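# Swap two shelf bins into their color-marked slots

## Task

The two bins on the shelf are in each other's places. Move each one into the shelf slot marked with its own color, centred on that mark, open side facing outward, with all its parts still inside. Tilt a bin if needed to clear the low board overhead. Push it fully in so it sits behind the shelf's front lip. The task fails if the gripper is still tilting or lifting a bin at the end, and a bin counts as placed only if it stays there without the robot holding it.

## Robot and tools

Robot: a single six-joint arm with a two-finger parallel gripper. In every row and in every per-joint list of a result, the joints come in this fixed order: waist, shoulder, elbow, forearm roll, wrist pitch, wrist roll. Wrist pitch has its sign flipped relative to the URDF, both in what you send and in what comes back. So a URDF angle of 1.2 shows as about -1.2. Its stated range of -3.140 to 3.140 is symmetric, so flipping it changes nothing.

Frame: results give end_effector_position in metres and end_effector_quat_wxyz in the scene frame. The origin is on the table top directly under the arm base. +z is up, and +y is to the left when you look along +x. The base may be slightly tilted, and the reported hand position gets less accurate at long reach. On the gripper, the fingers point along its own +z axis and open and close along its y axis. The reported position is the point between the pads when they are closed. Fingertips stick out about 33 mm beyond that point when closed and about 9 mm when fully open. While closing, the tips travel about 24 mm farther from the arm, so leave clearance above surfaces.

execute_actions(actions): actions is a list of actions, run in order. Each action is a list of up to 15 rows. Each row lasts one control step of 1/30 s. If an action has fewer than 15 rows, its last row repeats until the action's 0.5 s is up. An empty list only returns state and the camera images. A row is 9 numbers, each in [-1, 1]:
- The first six are joint offsets in the joint order above. Each is measured from the joint angles at the start of that action, not from the previous row. For the first action of a call, the start is the angles in the last reported result. Scale: 1.0 equals 1.983 rad for waist and shoulder, 2.38 rad for elbow, and 2.975 rad for forearm roll, wrist pitch and wrist roll.
- Number 7 is gripper/position, a target: +1 is fully open (140 mm), the pads touch near -0.8, and -1 closes until something blocks the fingers.
- Number 8 is gripper/force_limit: about 14 N at -1, 60 N at 0 and 107 N at +1 (for parts up to 40 mm wide).
- Number 9 is gripper/speed: about 30 mm/s at -1, 140 at 0 and 250 at +1.

Joint ranges in rad (URDF signs): waist -3.491 to 3.491, shoulder -3.140 to 3.140, elbow -1.187 to 4.328, forearm roll -3.316 to 3.316, wrist pitch -3.140 to 3.140, wrist roll -3.927 to 3.927. An action is refused if it pushes a joint more than 0.010 rad beyond its range. If the first action fails that check, or any action is malformed, nothing in the call runs. True ends may differ by up to 0.010 rad. A joint clipped at its end produces "joint sent to its limit". A missing message does not prove there is room left.

move(target, speed, blocking): target is one 9-number row as above. Its six joint offsets are measured from the "Joint positions" of the most recent result that shows them, not from where the arm is when the move begins. The gripper numbers are applied at the start. speed, in rad/s from 0.01 to 2 (default 0.5), caps the joint with the longest path. All joints finish their paths together, so the hand moves along a curve. A path lasts 0.5 to 10 s and is cut off at 10 s. The move does not avoid obstacles. The result adds a "move:" line with the ending state (done, off_target, moving, held, fault), limits=held or limits=none, and the joint farthest from its target. With blocking=false the result arrives after 0.5 s and the arm keeps going. Until its end appears in a result, call wait or stop before any other motion command.

wait(seconds): 0 to 10; the arm holds its last command, and it returns early if a running move finishes. stop(): brakes a running move, which needs some room, more at speed; the fingers keep moving. zoom_image(camera, region): camera is one of cam_head_left, cam_head_right, cam_high, cam_low, cam_wrist. All are 504x504. region is [x0, y0, x1, y1] in pixels from the top-left, at most 504 by 504. finished_scene(scene): give the integer number of the current scene; it ends that scene for good and reports whether the goal was met.

Motion limits: joint target speed is capped at 2.62 rad/s for waist and shoulder, 3.14 for the elbow and 3.93 for the wrist joints, with 0.5 s to accelerate. Each target may lead its measured joint angle by at most 0.805 rad (waist, shoulder), 0.966 (elbow) or 1.21 (wrist joints). Targets are also pulled back if they would place the hand more than 70 mm from where it is now. Large changes therefore need several actions. "Joint targets" in a result shows what the joints are heading to now. "joint command not followed" means the clearance check changed or blocked targets; mounts and posts count as part of the arm for that check.

Gripping: send position -1, then confirm object_status is 2. The codes are: 0 moving; 1 blocked while opening; 2 blocked while closing; 3 reached the target or pads met. position_measured is in counts, from 3 (open) to 230 (closed), and is not linear. To squeeze harder while status is 2, raise force_limit and also change position slightly, for example -1 to -0.98.

Avoid: the arm is stiff, so aiming even a little past a firm contact can trigger a fault. Faster moves hit harder. A joint torque at its limit (142 N m for waist, shoulder and elbow; 35.6 for the wrist joints, held weight included), or 150 N of outside force, stops the arm for 10 s and drops the rest of the call. MOTOR HOT warns of heating under load, and OVER-TEMPERATURE FAULT means the brakes are set. Held parts may be tugged and loose objects pushed at random. Never let anything leave the table. Avoid drops, slams and hard shoves. Release the bin and move clear so it rests on its own before calling finished_scene.

Each tool is called after "Call:" as name(argument=value, ...), one argument or row to a line, values as JSON.

## Session

Call:
execute_actions(
  actions=[],
)

Scene clock: 0.00 s.
end_effector_position=(+0.7078, -0.2920, +0.1969) position_measured=3 object_status=3 end_effector_quat_wxyz=(-0.022, +0.025, +0.973, +0.229)
Joint names: [waist, shoulder, elbow, forearm roll, wrist pitch, wrist roll]
Joint positions: [-0.512  0.55   0.778 -0.359  1.555 -1.18 ]
Joint velocities: [ 0.     0.     0.    -0.001  0.     0.001]
Joint targets: [-0.512 0.550 0.778 -0.359 1.555 -1.180]

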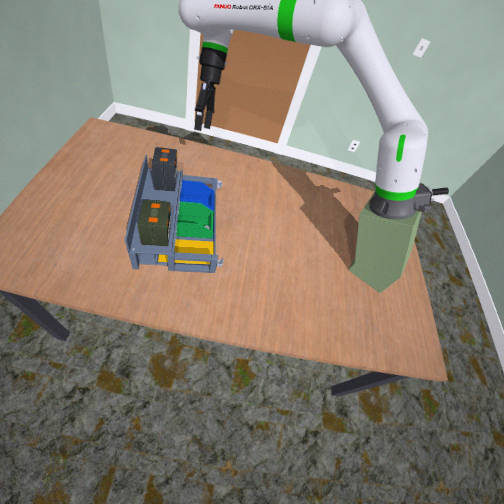

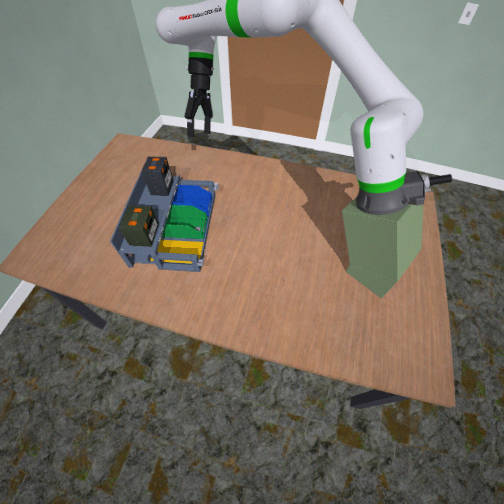

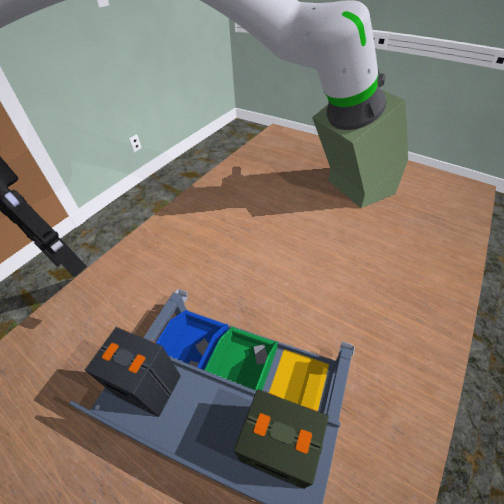

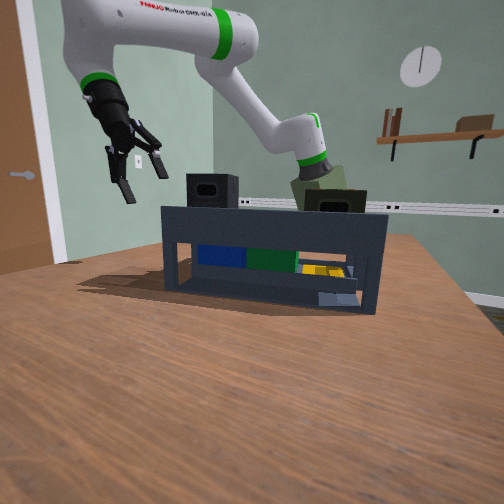

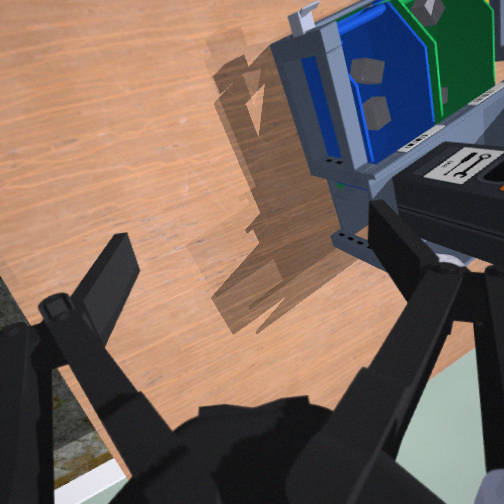

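Call:
zoom_image(
  camera="cam_high",
  region=[60, 270, 380, 504],
)

Call:
zoom_image(
  camera="cam_head_left",
  region=[100, 130, 260, 290],
)

Call:
zoom_image(
  camera="cam_low",
  region=[140, 160, 400, 330],
)

Region (60, 270, 380, 504) of cam_high's 504x504 image, scaled by 1.575, with more detail than that image has; it fills the top 369 rows of this view, and the rest is white.

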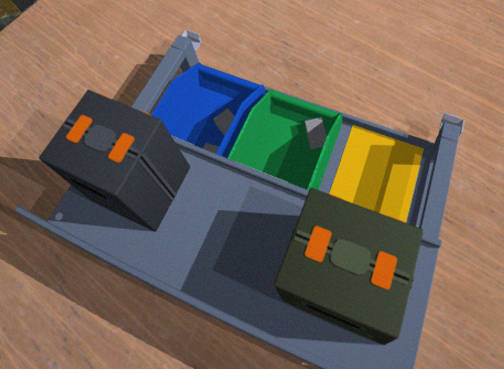

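Region (100, 130, 260, 290) of cam_head_left's 504x504 image, scaled by 3.150, with more detail than that image has.

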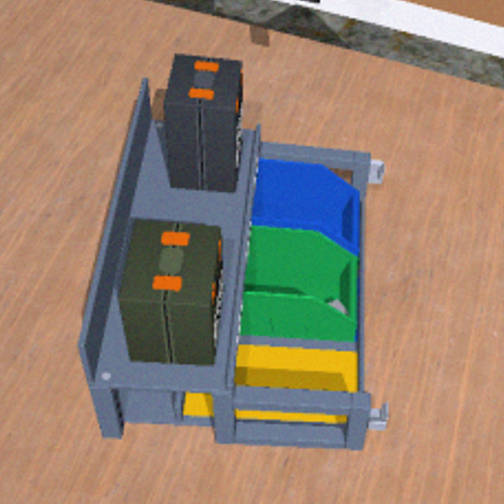

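Region (140, 160, 400, 330) of cam_low's 504x504 image, scaled by 1.938, with more detail than that image has; it fills the top 330 rows of this view, and the rest is white.

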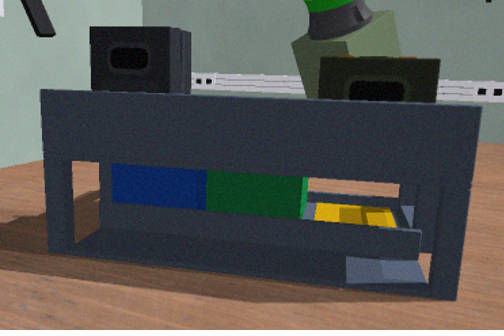

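Call:
move(
  target=[0,-0.25,-0.2,0.263,-0.132,0.245,1,0,0],
)

Call:
move(
  target=[0.446,-0.138,-0.294,0,0,0,1,0,0],
)

Scene clock: 21.47 s.
end_effector_position=(+0.6263, -0.5496, +0.4316) position_measured=3 object_status=3 end_effector_quat_wxyz=(-0.051, -0.401, +0.894, -0.192)
Joint names: [waist, shoulder, elbow, forearm roll, wrist pitch, wrist roll]
Joint positions: [-0.512  0.055  0.302  0.423  1.163 -0.451]
Joint velocities: [-0.    -0.001  0.    -0.    -0.001  0.001]
Joint targets: [-0.512 0.055 0.302 0.423 1.163 -0.451]
move: done; limits=none; farthest joint: the waist, 0.000 radians from its target (0.000 radians at the start)

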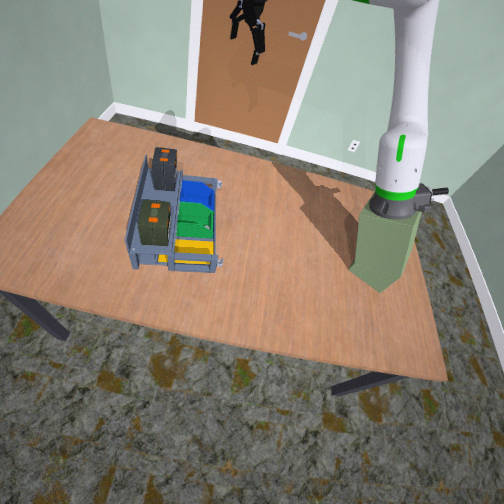

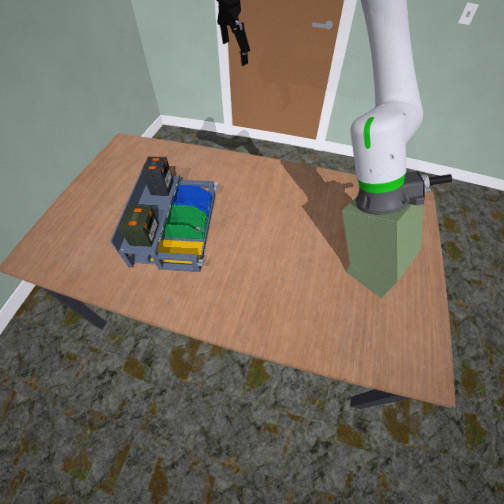

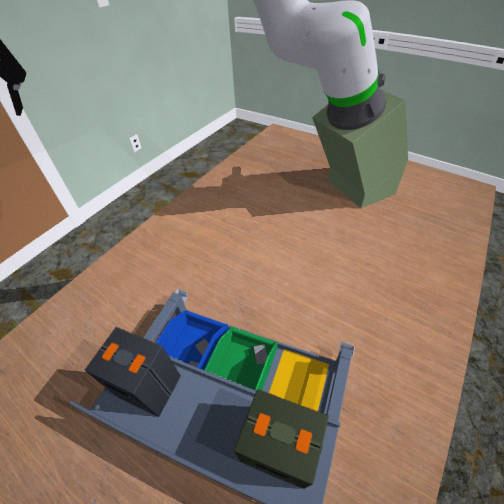

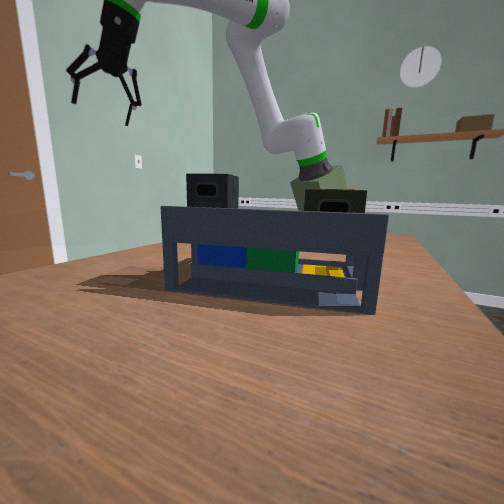

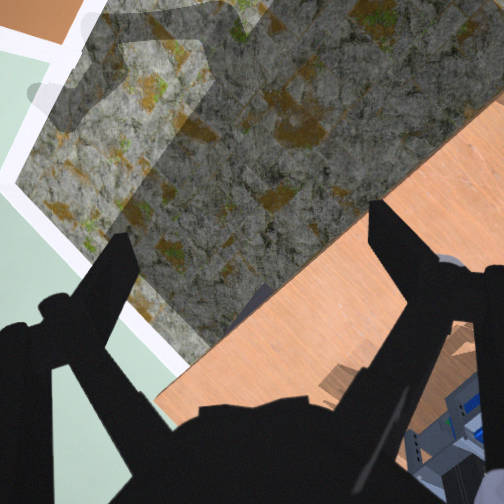

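Scene clock: 23.67 s.
end_effector_position=(+0.5522, -0.0482, +0.3017) position_measured=3 object_status=3 end_effector_quat_wxyz=(+0.000, +0.764, -0.645, -0.001)
Joint names: [waist, shoulder, elbow, forearm roll, wrist pitch, wrist roll]
Joint positions: [ 0.372 -0.219 -0.398  0.423  1.162 -0.451]
Joint velocities: [ 0.001 -0.    -0.001  0.     0.001  0.   ]
Joint targets: [0.373 -0.219 -0.398 0.423 1.163 -0.451]
move: done; limits=none; farthest joint: the wrist pitch, 0.001 radians from its target (0.000 radians at the start)

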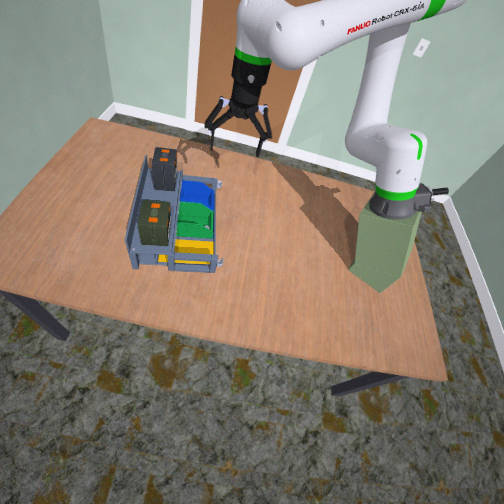

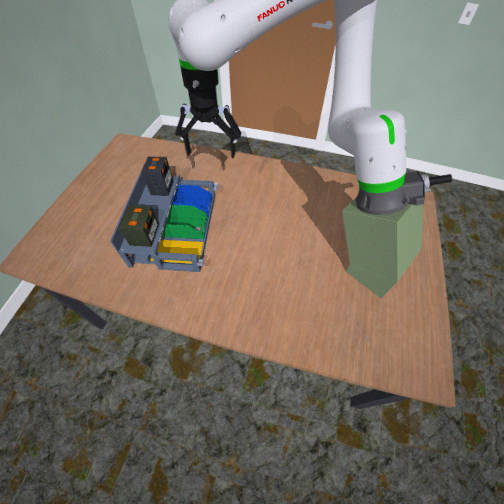

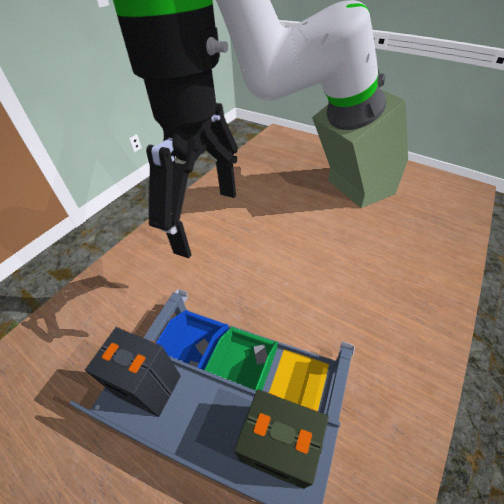

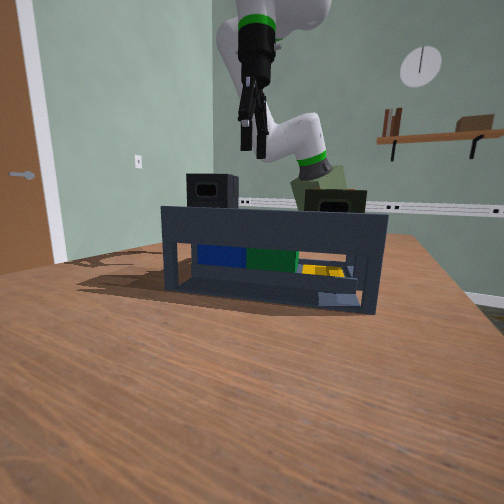

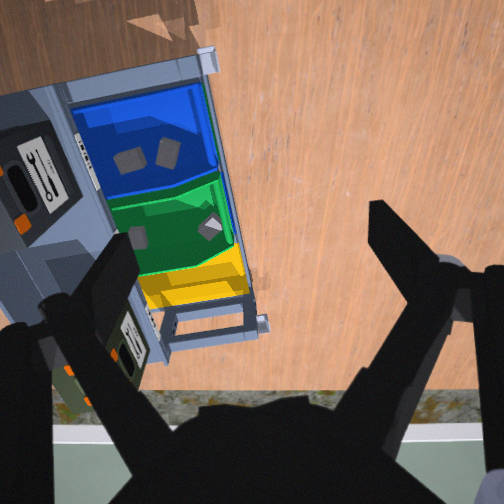

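Call:
move(
  target=[0.028,0.152,0.044,0.019,-0.052,-0.578,-0.2,0,0],
  speed=0.8,
)

Scene clock: 33.50 s.
end_effector_position=(+0.6117, +0.0501, +0.2217) position_measured=154 object_status=3 end_effector_quat_wxyz=(-0.000, -0.086, +0.996, +0.000)
Joint names: [waist, shoulder, elbow, forearm roll, wrist pitch, wrist roll]
Joint positions: [ 0.428  0.082 -0.293  0.479  1.008 -2.171]
Joint velocities: [ 0.    -0.    -0.     0.001 -0.    -0.001]
Joint targets: [0.428 0.082 -0.293 0.479 1.008 -2.171]
move: done; limits=none; farthest joint: the waist, 0.000 radians from its target (0.055 radians at the start)

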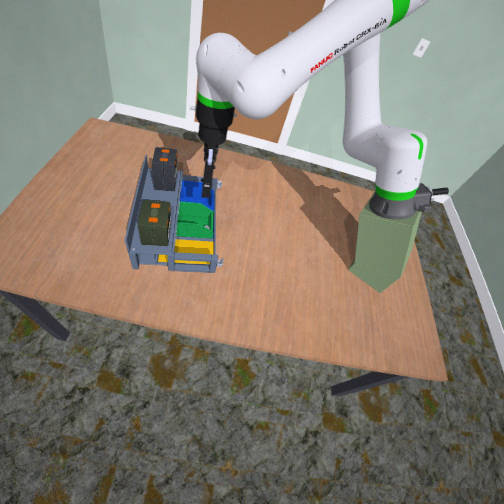

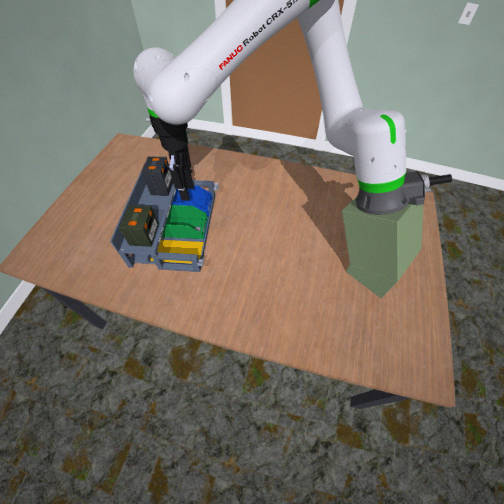

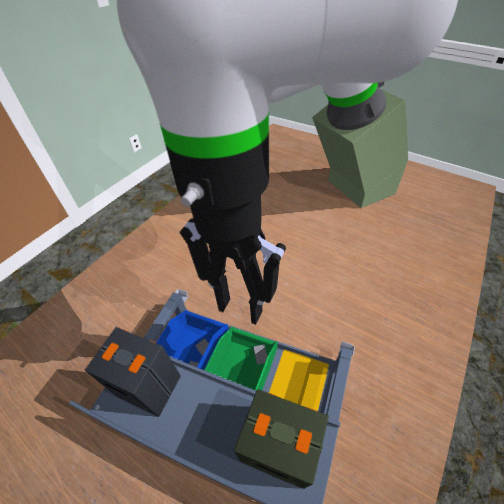

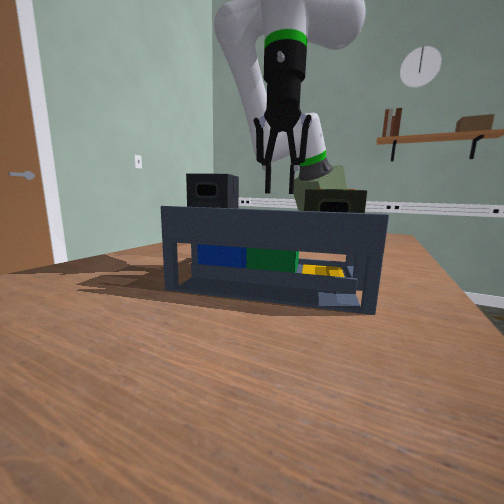

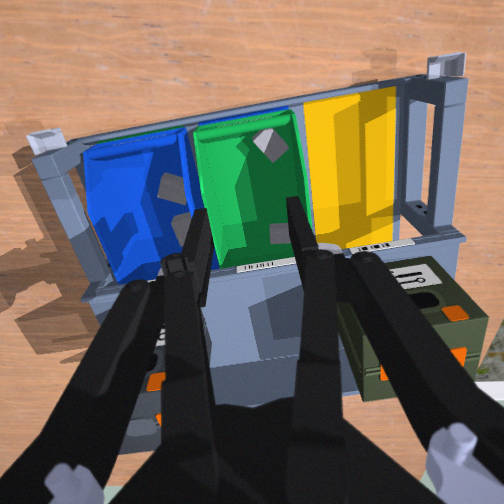

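Call:
zoom_image(
  camera="cam_wrist",
  region=[20, 40, 480, 300],
)

Region (20, 40, 480, 300) of cam_wrist's 504x504 image, scaled by 1.096, with more detail than that image has; it fills the top 285 rows of this view, and the rest is white.

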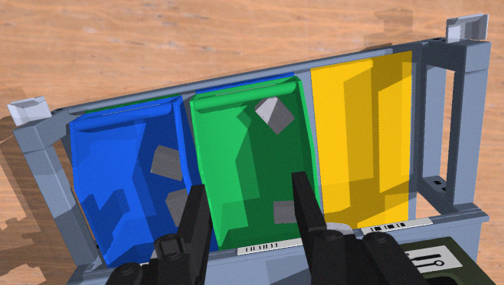

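Call:
move(
  target=[0.016,0.063,-0.014,0.0205,-0.0417,-0.023,-0.2,0,0],
  speed=0.2,
)

Call:
zoom_image(
  camera="cam_head_left",
  region=[110, 130, 270, 290],
)

Scene clock: 40.33 s.
end_effector_position=(+0.6062, +0.0998, +0.1618) position_measured=154 object_status=3 end_effector_quat_wxyz=(-0.000, -0.114, +0.993, -0.000)
Joint names: [waist, shoulder, elbow, forearm roll, wrist pitch, wrist roll]
Joint positions: [ 0.46   0.207 -0.326  0.54   0.884 -2.239]
Joint velocities: [ 0.     0.001 -0.    -0.001 -0.001  0.   ]
Joint targets: [0.460 0.207 -0.326 0.540 0.884 -2.239]
move: done; limits=none; farthest joint: the waist, 0.000 radians from its target (0.032 radians at the start)

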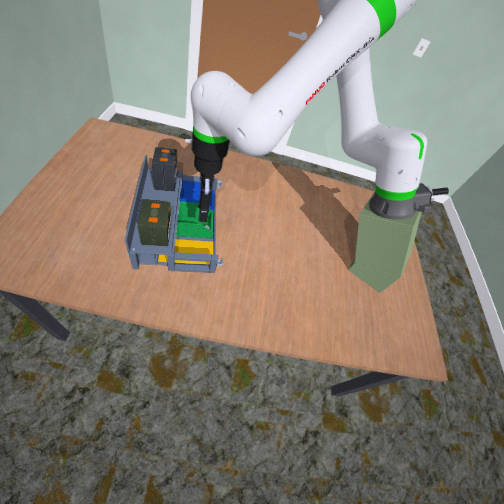

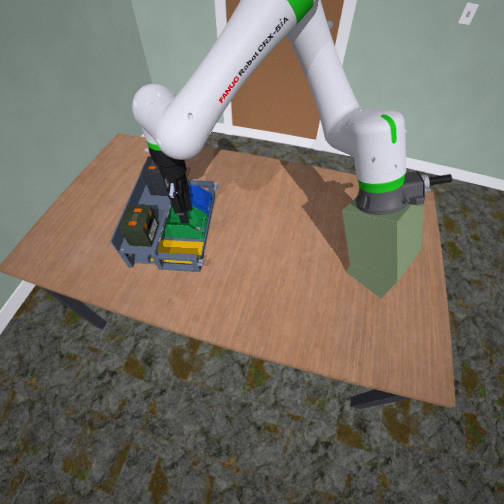

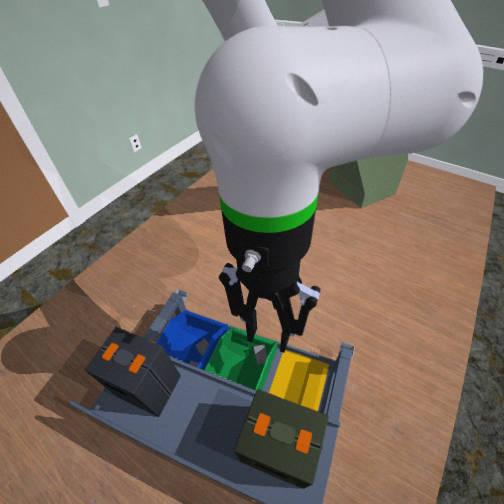

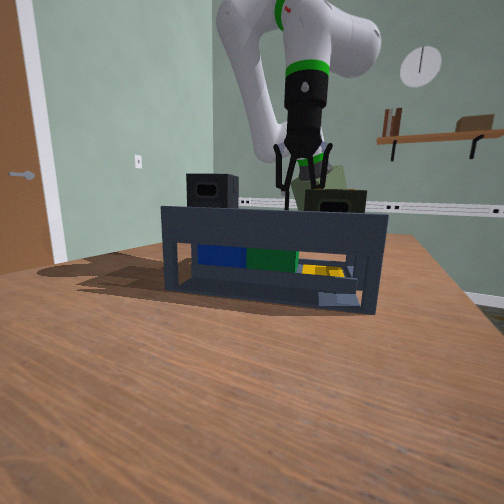

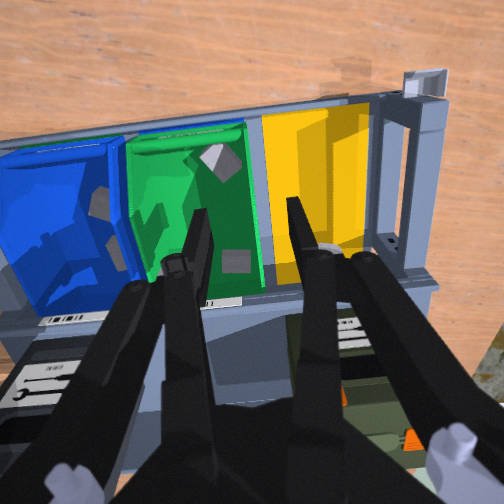

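Region (110, 130, 270, 290) of cam_head_left's 504x504 image, scaled by 3.150, with more detail than that image has.

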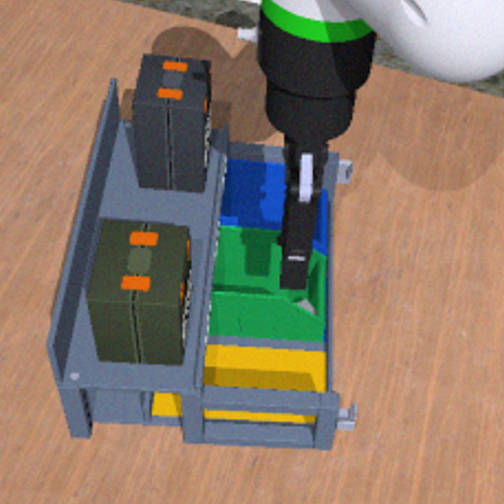

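Call:
move(
  target=[-0.0217,0.0605,0.025,0.0077,-0.024,-0.001,-0.3,0,0],
  speed=0.1,
)

Call:
zoom_image(
  camera="cam_head_left",
  region=[110, 130, 270, 290],
)

Call:
zoom_image(
  camera="cam_low",
  region=[140, 160, 400, 330],
)

Scene clock: 46.93 s.
end_effector_position=(+0.6285, +0.1102, +0.1152) position_measured=167 object_status=3 end_effector_quat_wxyz=(-0.000, -0.113, +0.994, +0.000)
Joint names: [waist, shoulder, elbow, forearm roll, wrist pitch, wrist roll]
Joint positions: [ 0.417  0.327 -0.267  0.563  0.812 -2.242]
Joint velocities: [-0.     0.001  0.    -0.001 -0.001 -0.   ]
Joint targets: [0.417 0.327 -0.267 0.563 0.812 -2.242]
move: done; limits=none; farthest joint: the waist, 0.000 radians from its target (0.043 radians at the start)

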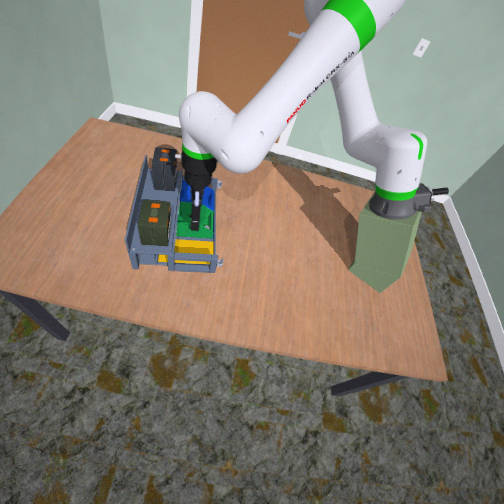

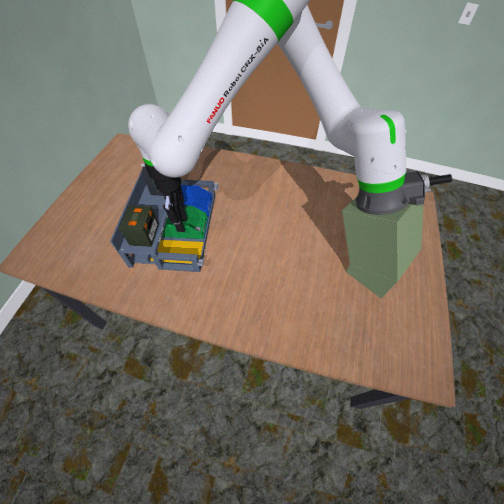

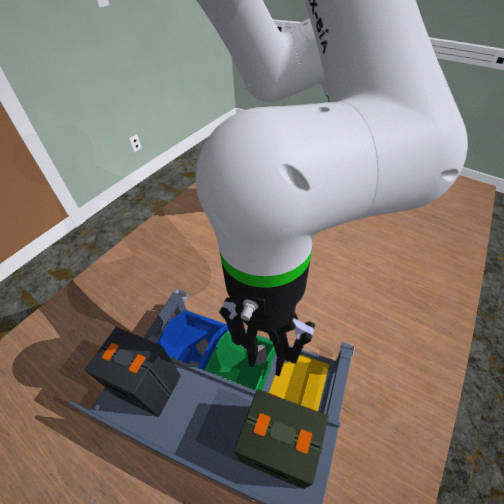

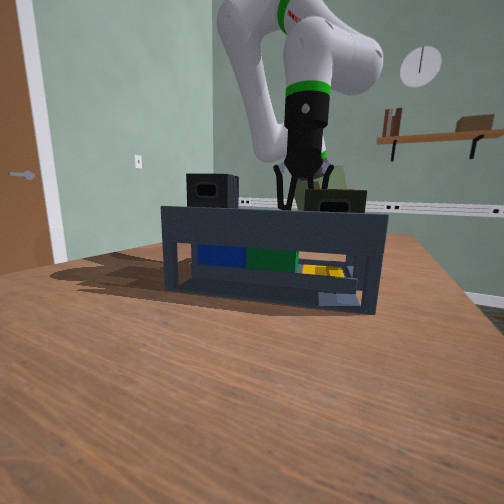

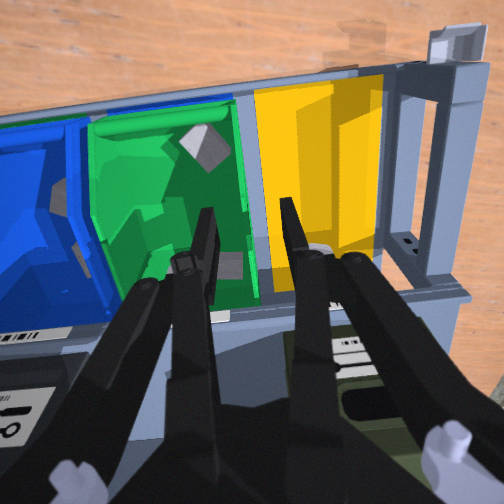

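Region (110, 130, 270, 290) of cam_head_left's 504x504 image, scaled by 3.150, with more detail than that image has.

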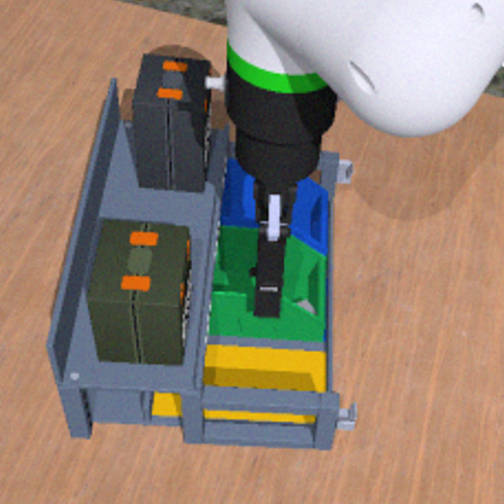

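Region (140, 160, 400, 330) of cam_low's 504x504 image, scaled by 1.938, with more detail than that image has; it fills the top 330 rows of this view, and the rest is white.

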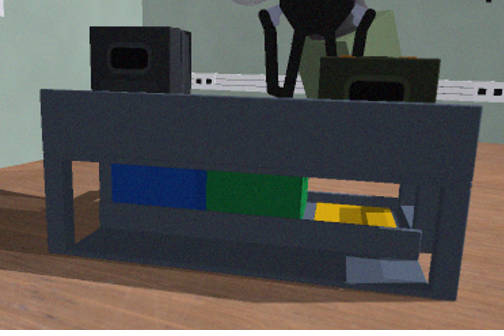

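Call:
move(
  target=[-0.0106,0.0203,-0.0032,0.0074,-0.0165,-0.005,-0.3,0,0],
  speed=0.05,
)

Call:
zoom_image(
  camera="cam_head_left",
  region=[110, 130, 270, 290],
)

Call:
zoom_image(
  camera="cam_low",
  region=[240, 200, 400, 310],
)

Scene clock: 57.80 s.
end_effector_position=(+0.6277, +0.1102, +0.0903) position_measured=167 object_status=3 end_effector_quat_wxyz=(-0.001, -0.113, +0.994, +0.001)
Joint names: [waist, shoulder, elbow, forearm roll, wrist pitch, wrist roll]
Joint positions: [ 0.396  0.367 -0.274  0.585  0.763 -2.257]
Joint velocities: [-0.    -0.     0.    -0.001 -0.001  0.001]
Joint targets: [0.396 0.367 -0.274 0.585 0.763 -2.257]
move: done; limits=none; farthest joint: the waist, 0.000 radians from its target (0.021 radians at the start)

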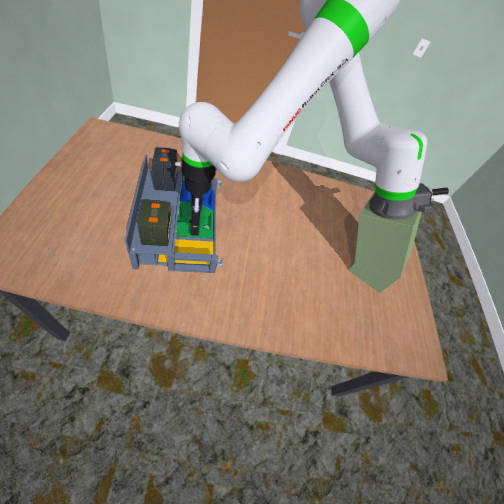

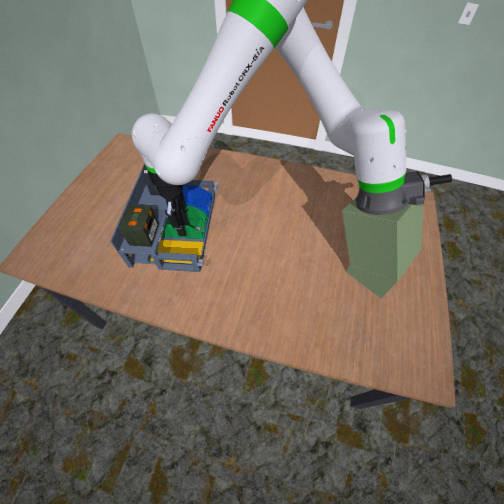

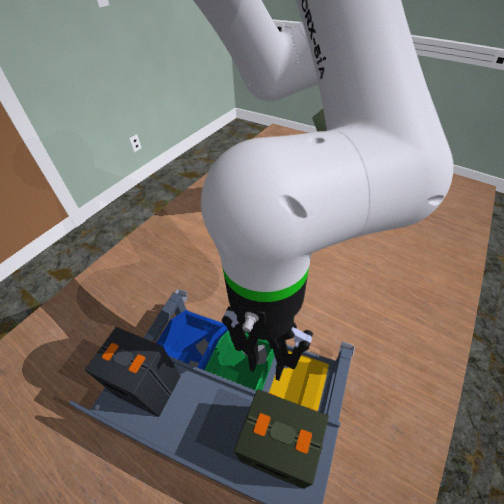

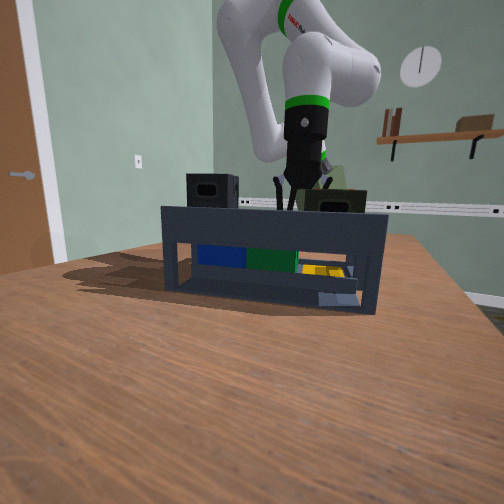

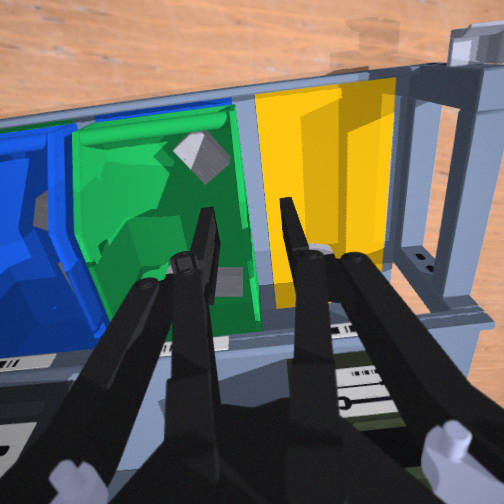

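Region (110, 130, 270, 290) of cam_head_left's 504x504 image, scaled by 3.150, with more detail than that image has.

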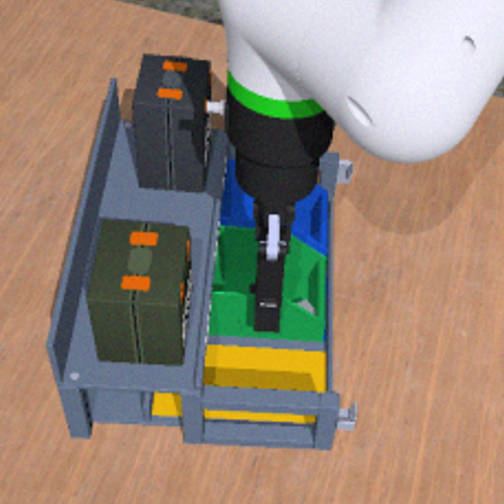

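Region (240, 200, 400, 310) of cam_low's 504x504 image, scaled by 3.150, with more detail than that image has; it fills the top 346 rows of this view, and the rest is white.

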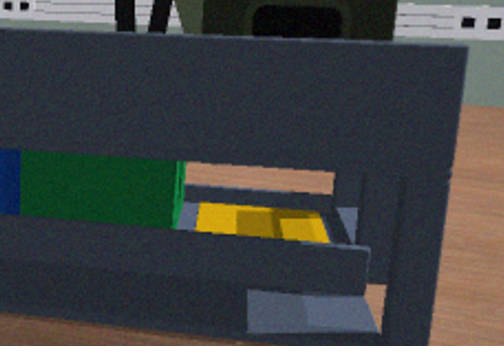

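Call:
move(
  target=[0,0,0,0,0,0,-1,0,-0.5],
)

Call:
move(
  target=[0.0042,-0.0081,0.0013,-0.003,0.0066,0.002,-1,0,-0.5],
  speed=0.015,
)

Call:
zoom_image(
  camera="cam_head_left",
  region=[140, 170, 240, 270],
)

Call:
zoom_image(
  camera="cam_low",
  region=[200, 200, 400, 310],
)

Scene clock: 64.03 s.
end_effector_position=(+0.6278, +0.1102, +0.0902) position_measured=230 object_status=3 end_effector_quat_wxyz=(-0.001, -0.113, +0.994, +0.001)
Joint names: [waist, shoulder, elbow, forearm roll, wrist pitch, wrist roll]
Joint positions: [ 0.396  0.367 -0.274  0.585  0.763 -2.257]
Joint velocities: [-0.    -0.001 -0.    -0.001 -0.    -0.   ]
Joint targets: [0.396 0.367 -0.274 0.585 0.763 -2.257]
move: done; limits=none; farthest joint: the waist, 0.000 radians from its target (0.000 radians at the start)

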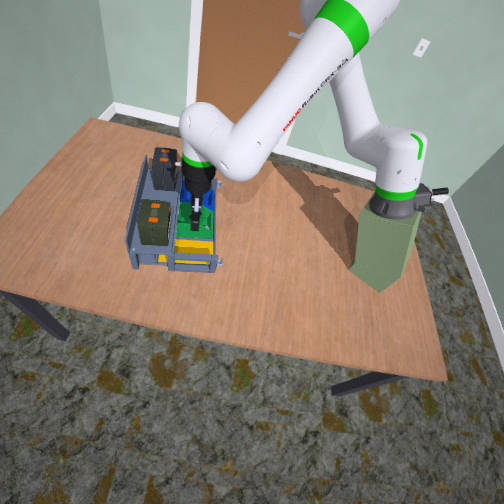

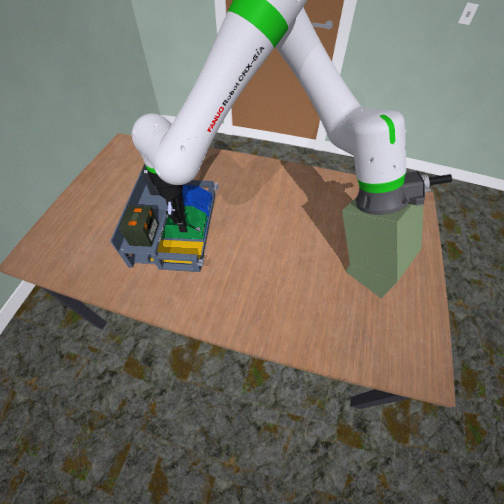

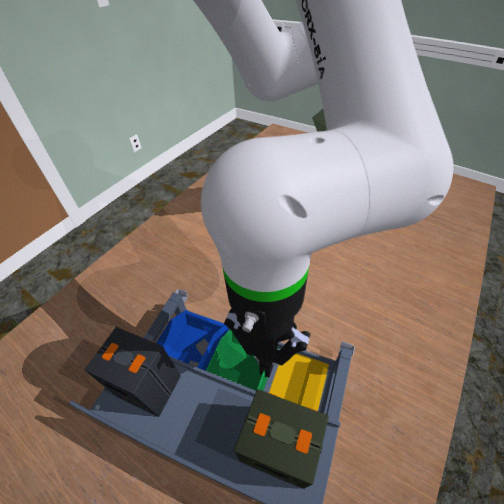

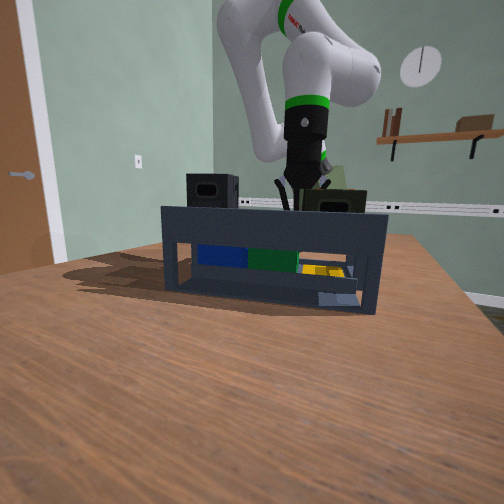

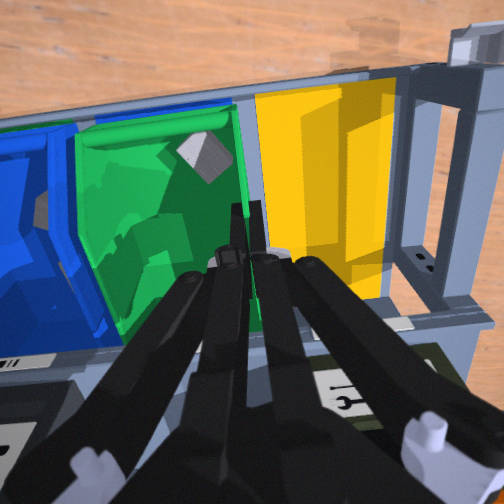

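Scene clock: 65.57 s.
end_effector_position=(+0.6282, +0.1101, +0.1002) position_measured=230 object_status=3 end_effector_quat_wxyz=(-0.000, -0.113, +0.994, +0.000)
Joint names: [waist, shoulder, elbow, forearm roll, wrist pitch, wrist roll]
Joint positions: [ 0.404  0.351 -0.271  0.576  0.783 -2.251]
Joint velocities: [-0.     0.001 -0.001  0.002  0.001 -0.001]
Joint targets: [0.404 0.351 -0.271 0.576 0.783 -2.251]
move: done; limits=none; farthest joint: the waist, 0.000 radians from its target (0.009 radians at the start)

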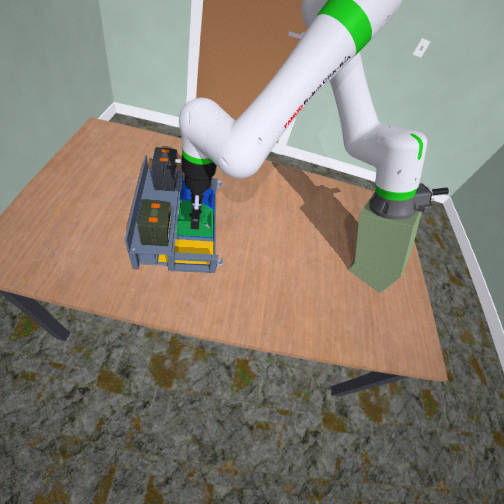

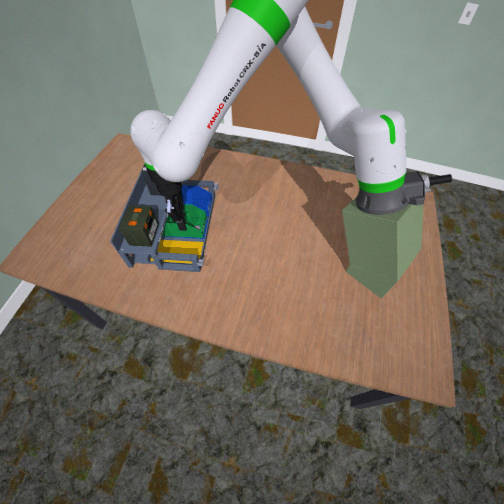

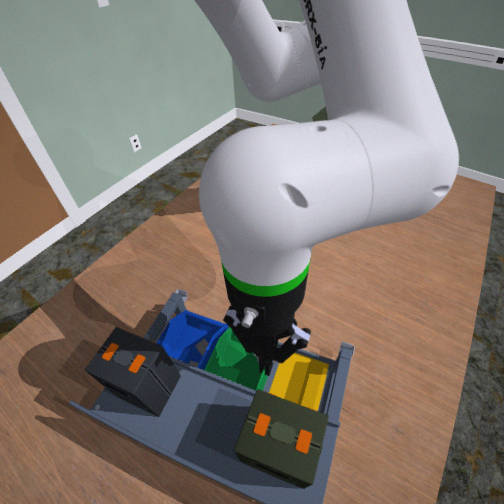

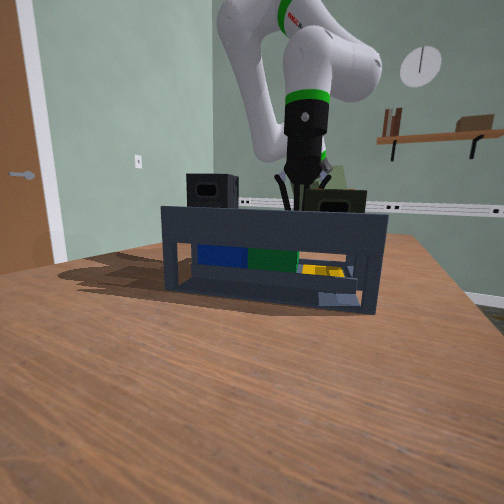

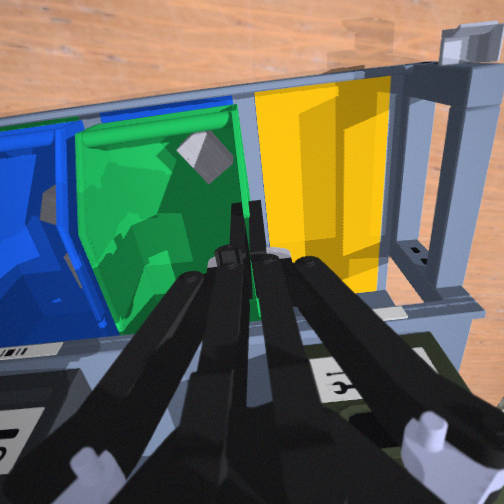

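Region (140, 170, 240, 270) of cam_head_left's 504x504 image, scaled by 5.040, with more detail than that image has.

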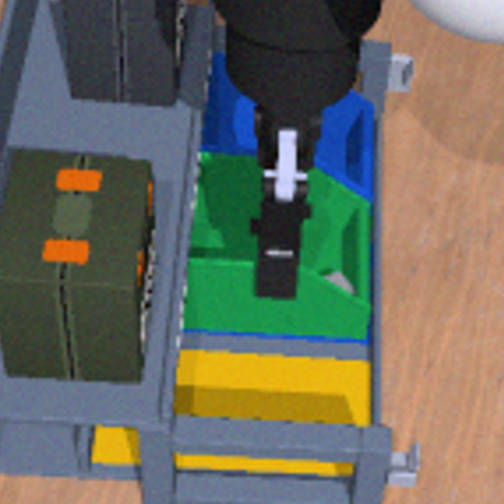

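Region (200, 200, 400, 310) of cam_low's 504x504 image, scaled by 2.520, with more detail than that image has; it fills the top 277 rows of this view, and the rest is white.

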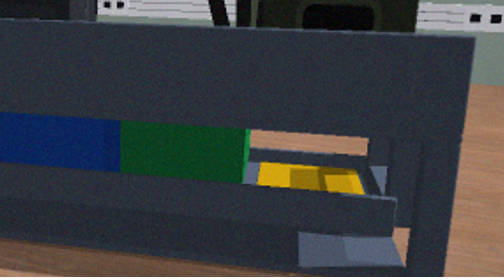

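Call:
move(
  target=[0.0016,0.0233,0.048,-0.034,0.0384,0.032,-1,0,-0.5],
  speed=0.05,
)

Scene clock: 75.20 s.
end_effector_position=(+0.6274, +0.1144, +0.1031) position_measured=230 object_status=3 end_effector_quat_wxyz=(-0.038, -0.116, +0.993, +0.002)
Joint names: [waist, shoulder, elbow, forearm roll, wrist pitch, wrist roll]
Joint positions: [ 0.407  0.398 -0.157  0.475  0.897 -2.156]
Joint velocities: [ 0.     0.     0.001  0.001 -0.    -0.   ]
Joint targets: [0.407 0.398 -0.157 0.475 0.897 -2.156]
move: done; limits=none; farthest joint: the waist, 0.000 radians from its target (0.003 radians at the start)

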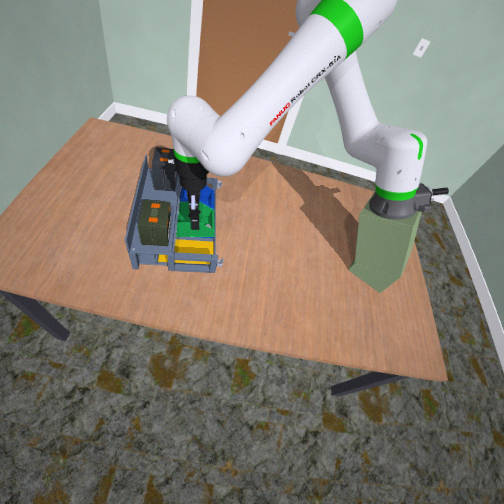

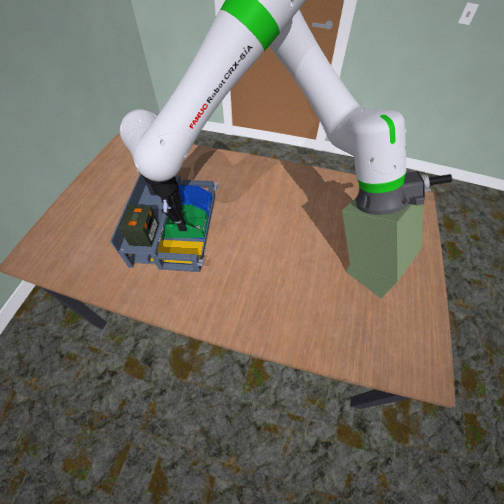

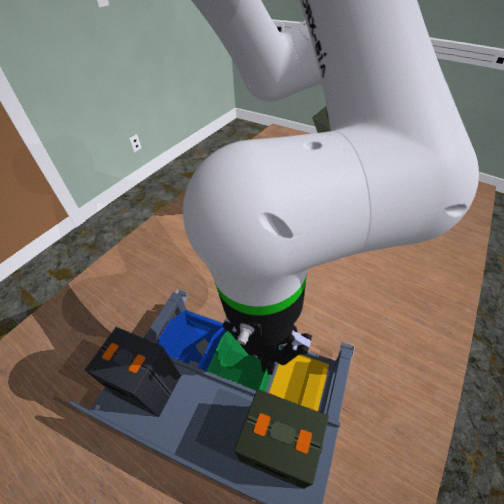

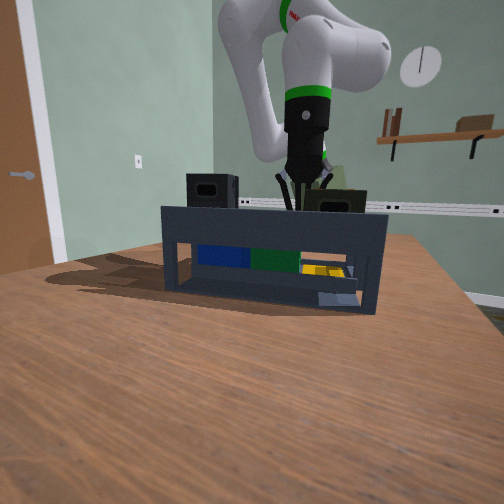

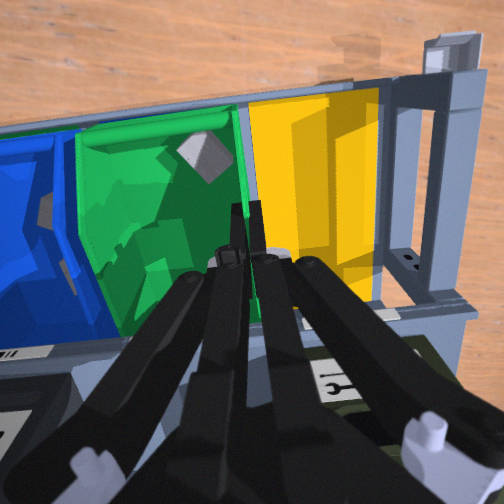

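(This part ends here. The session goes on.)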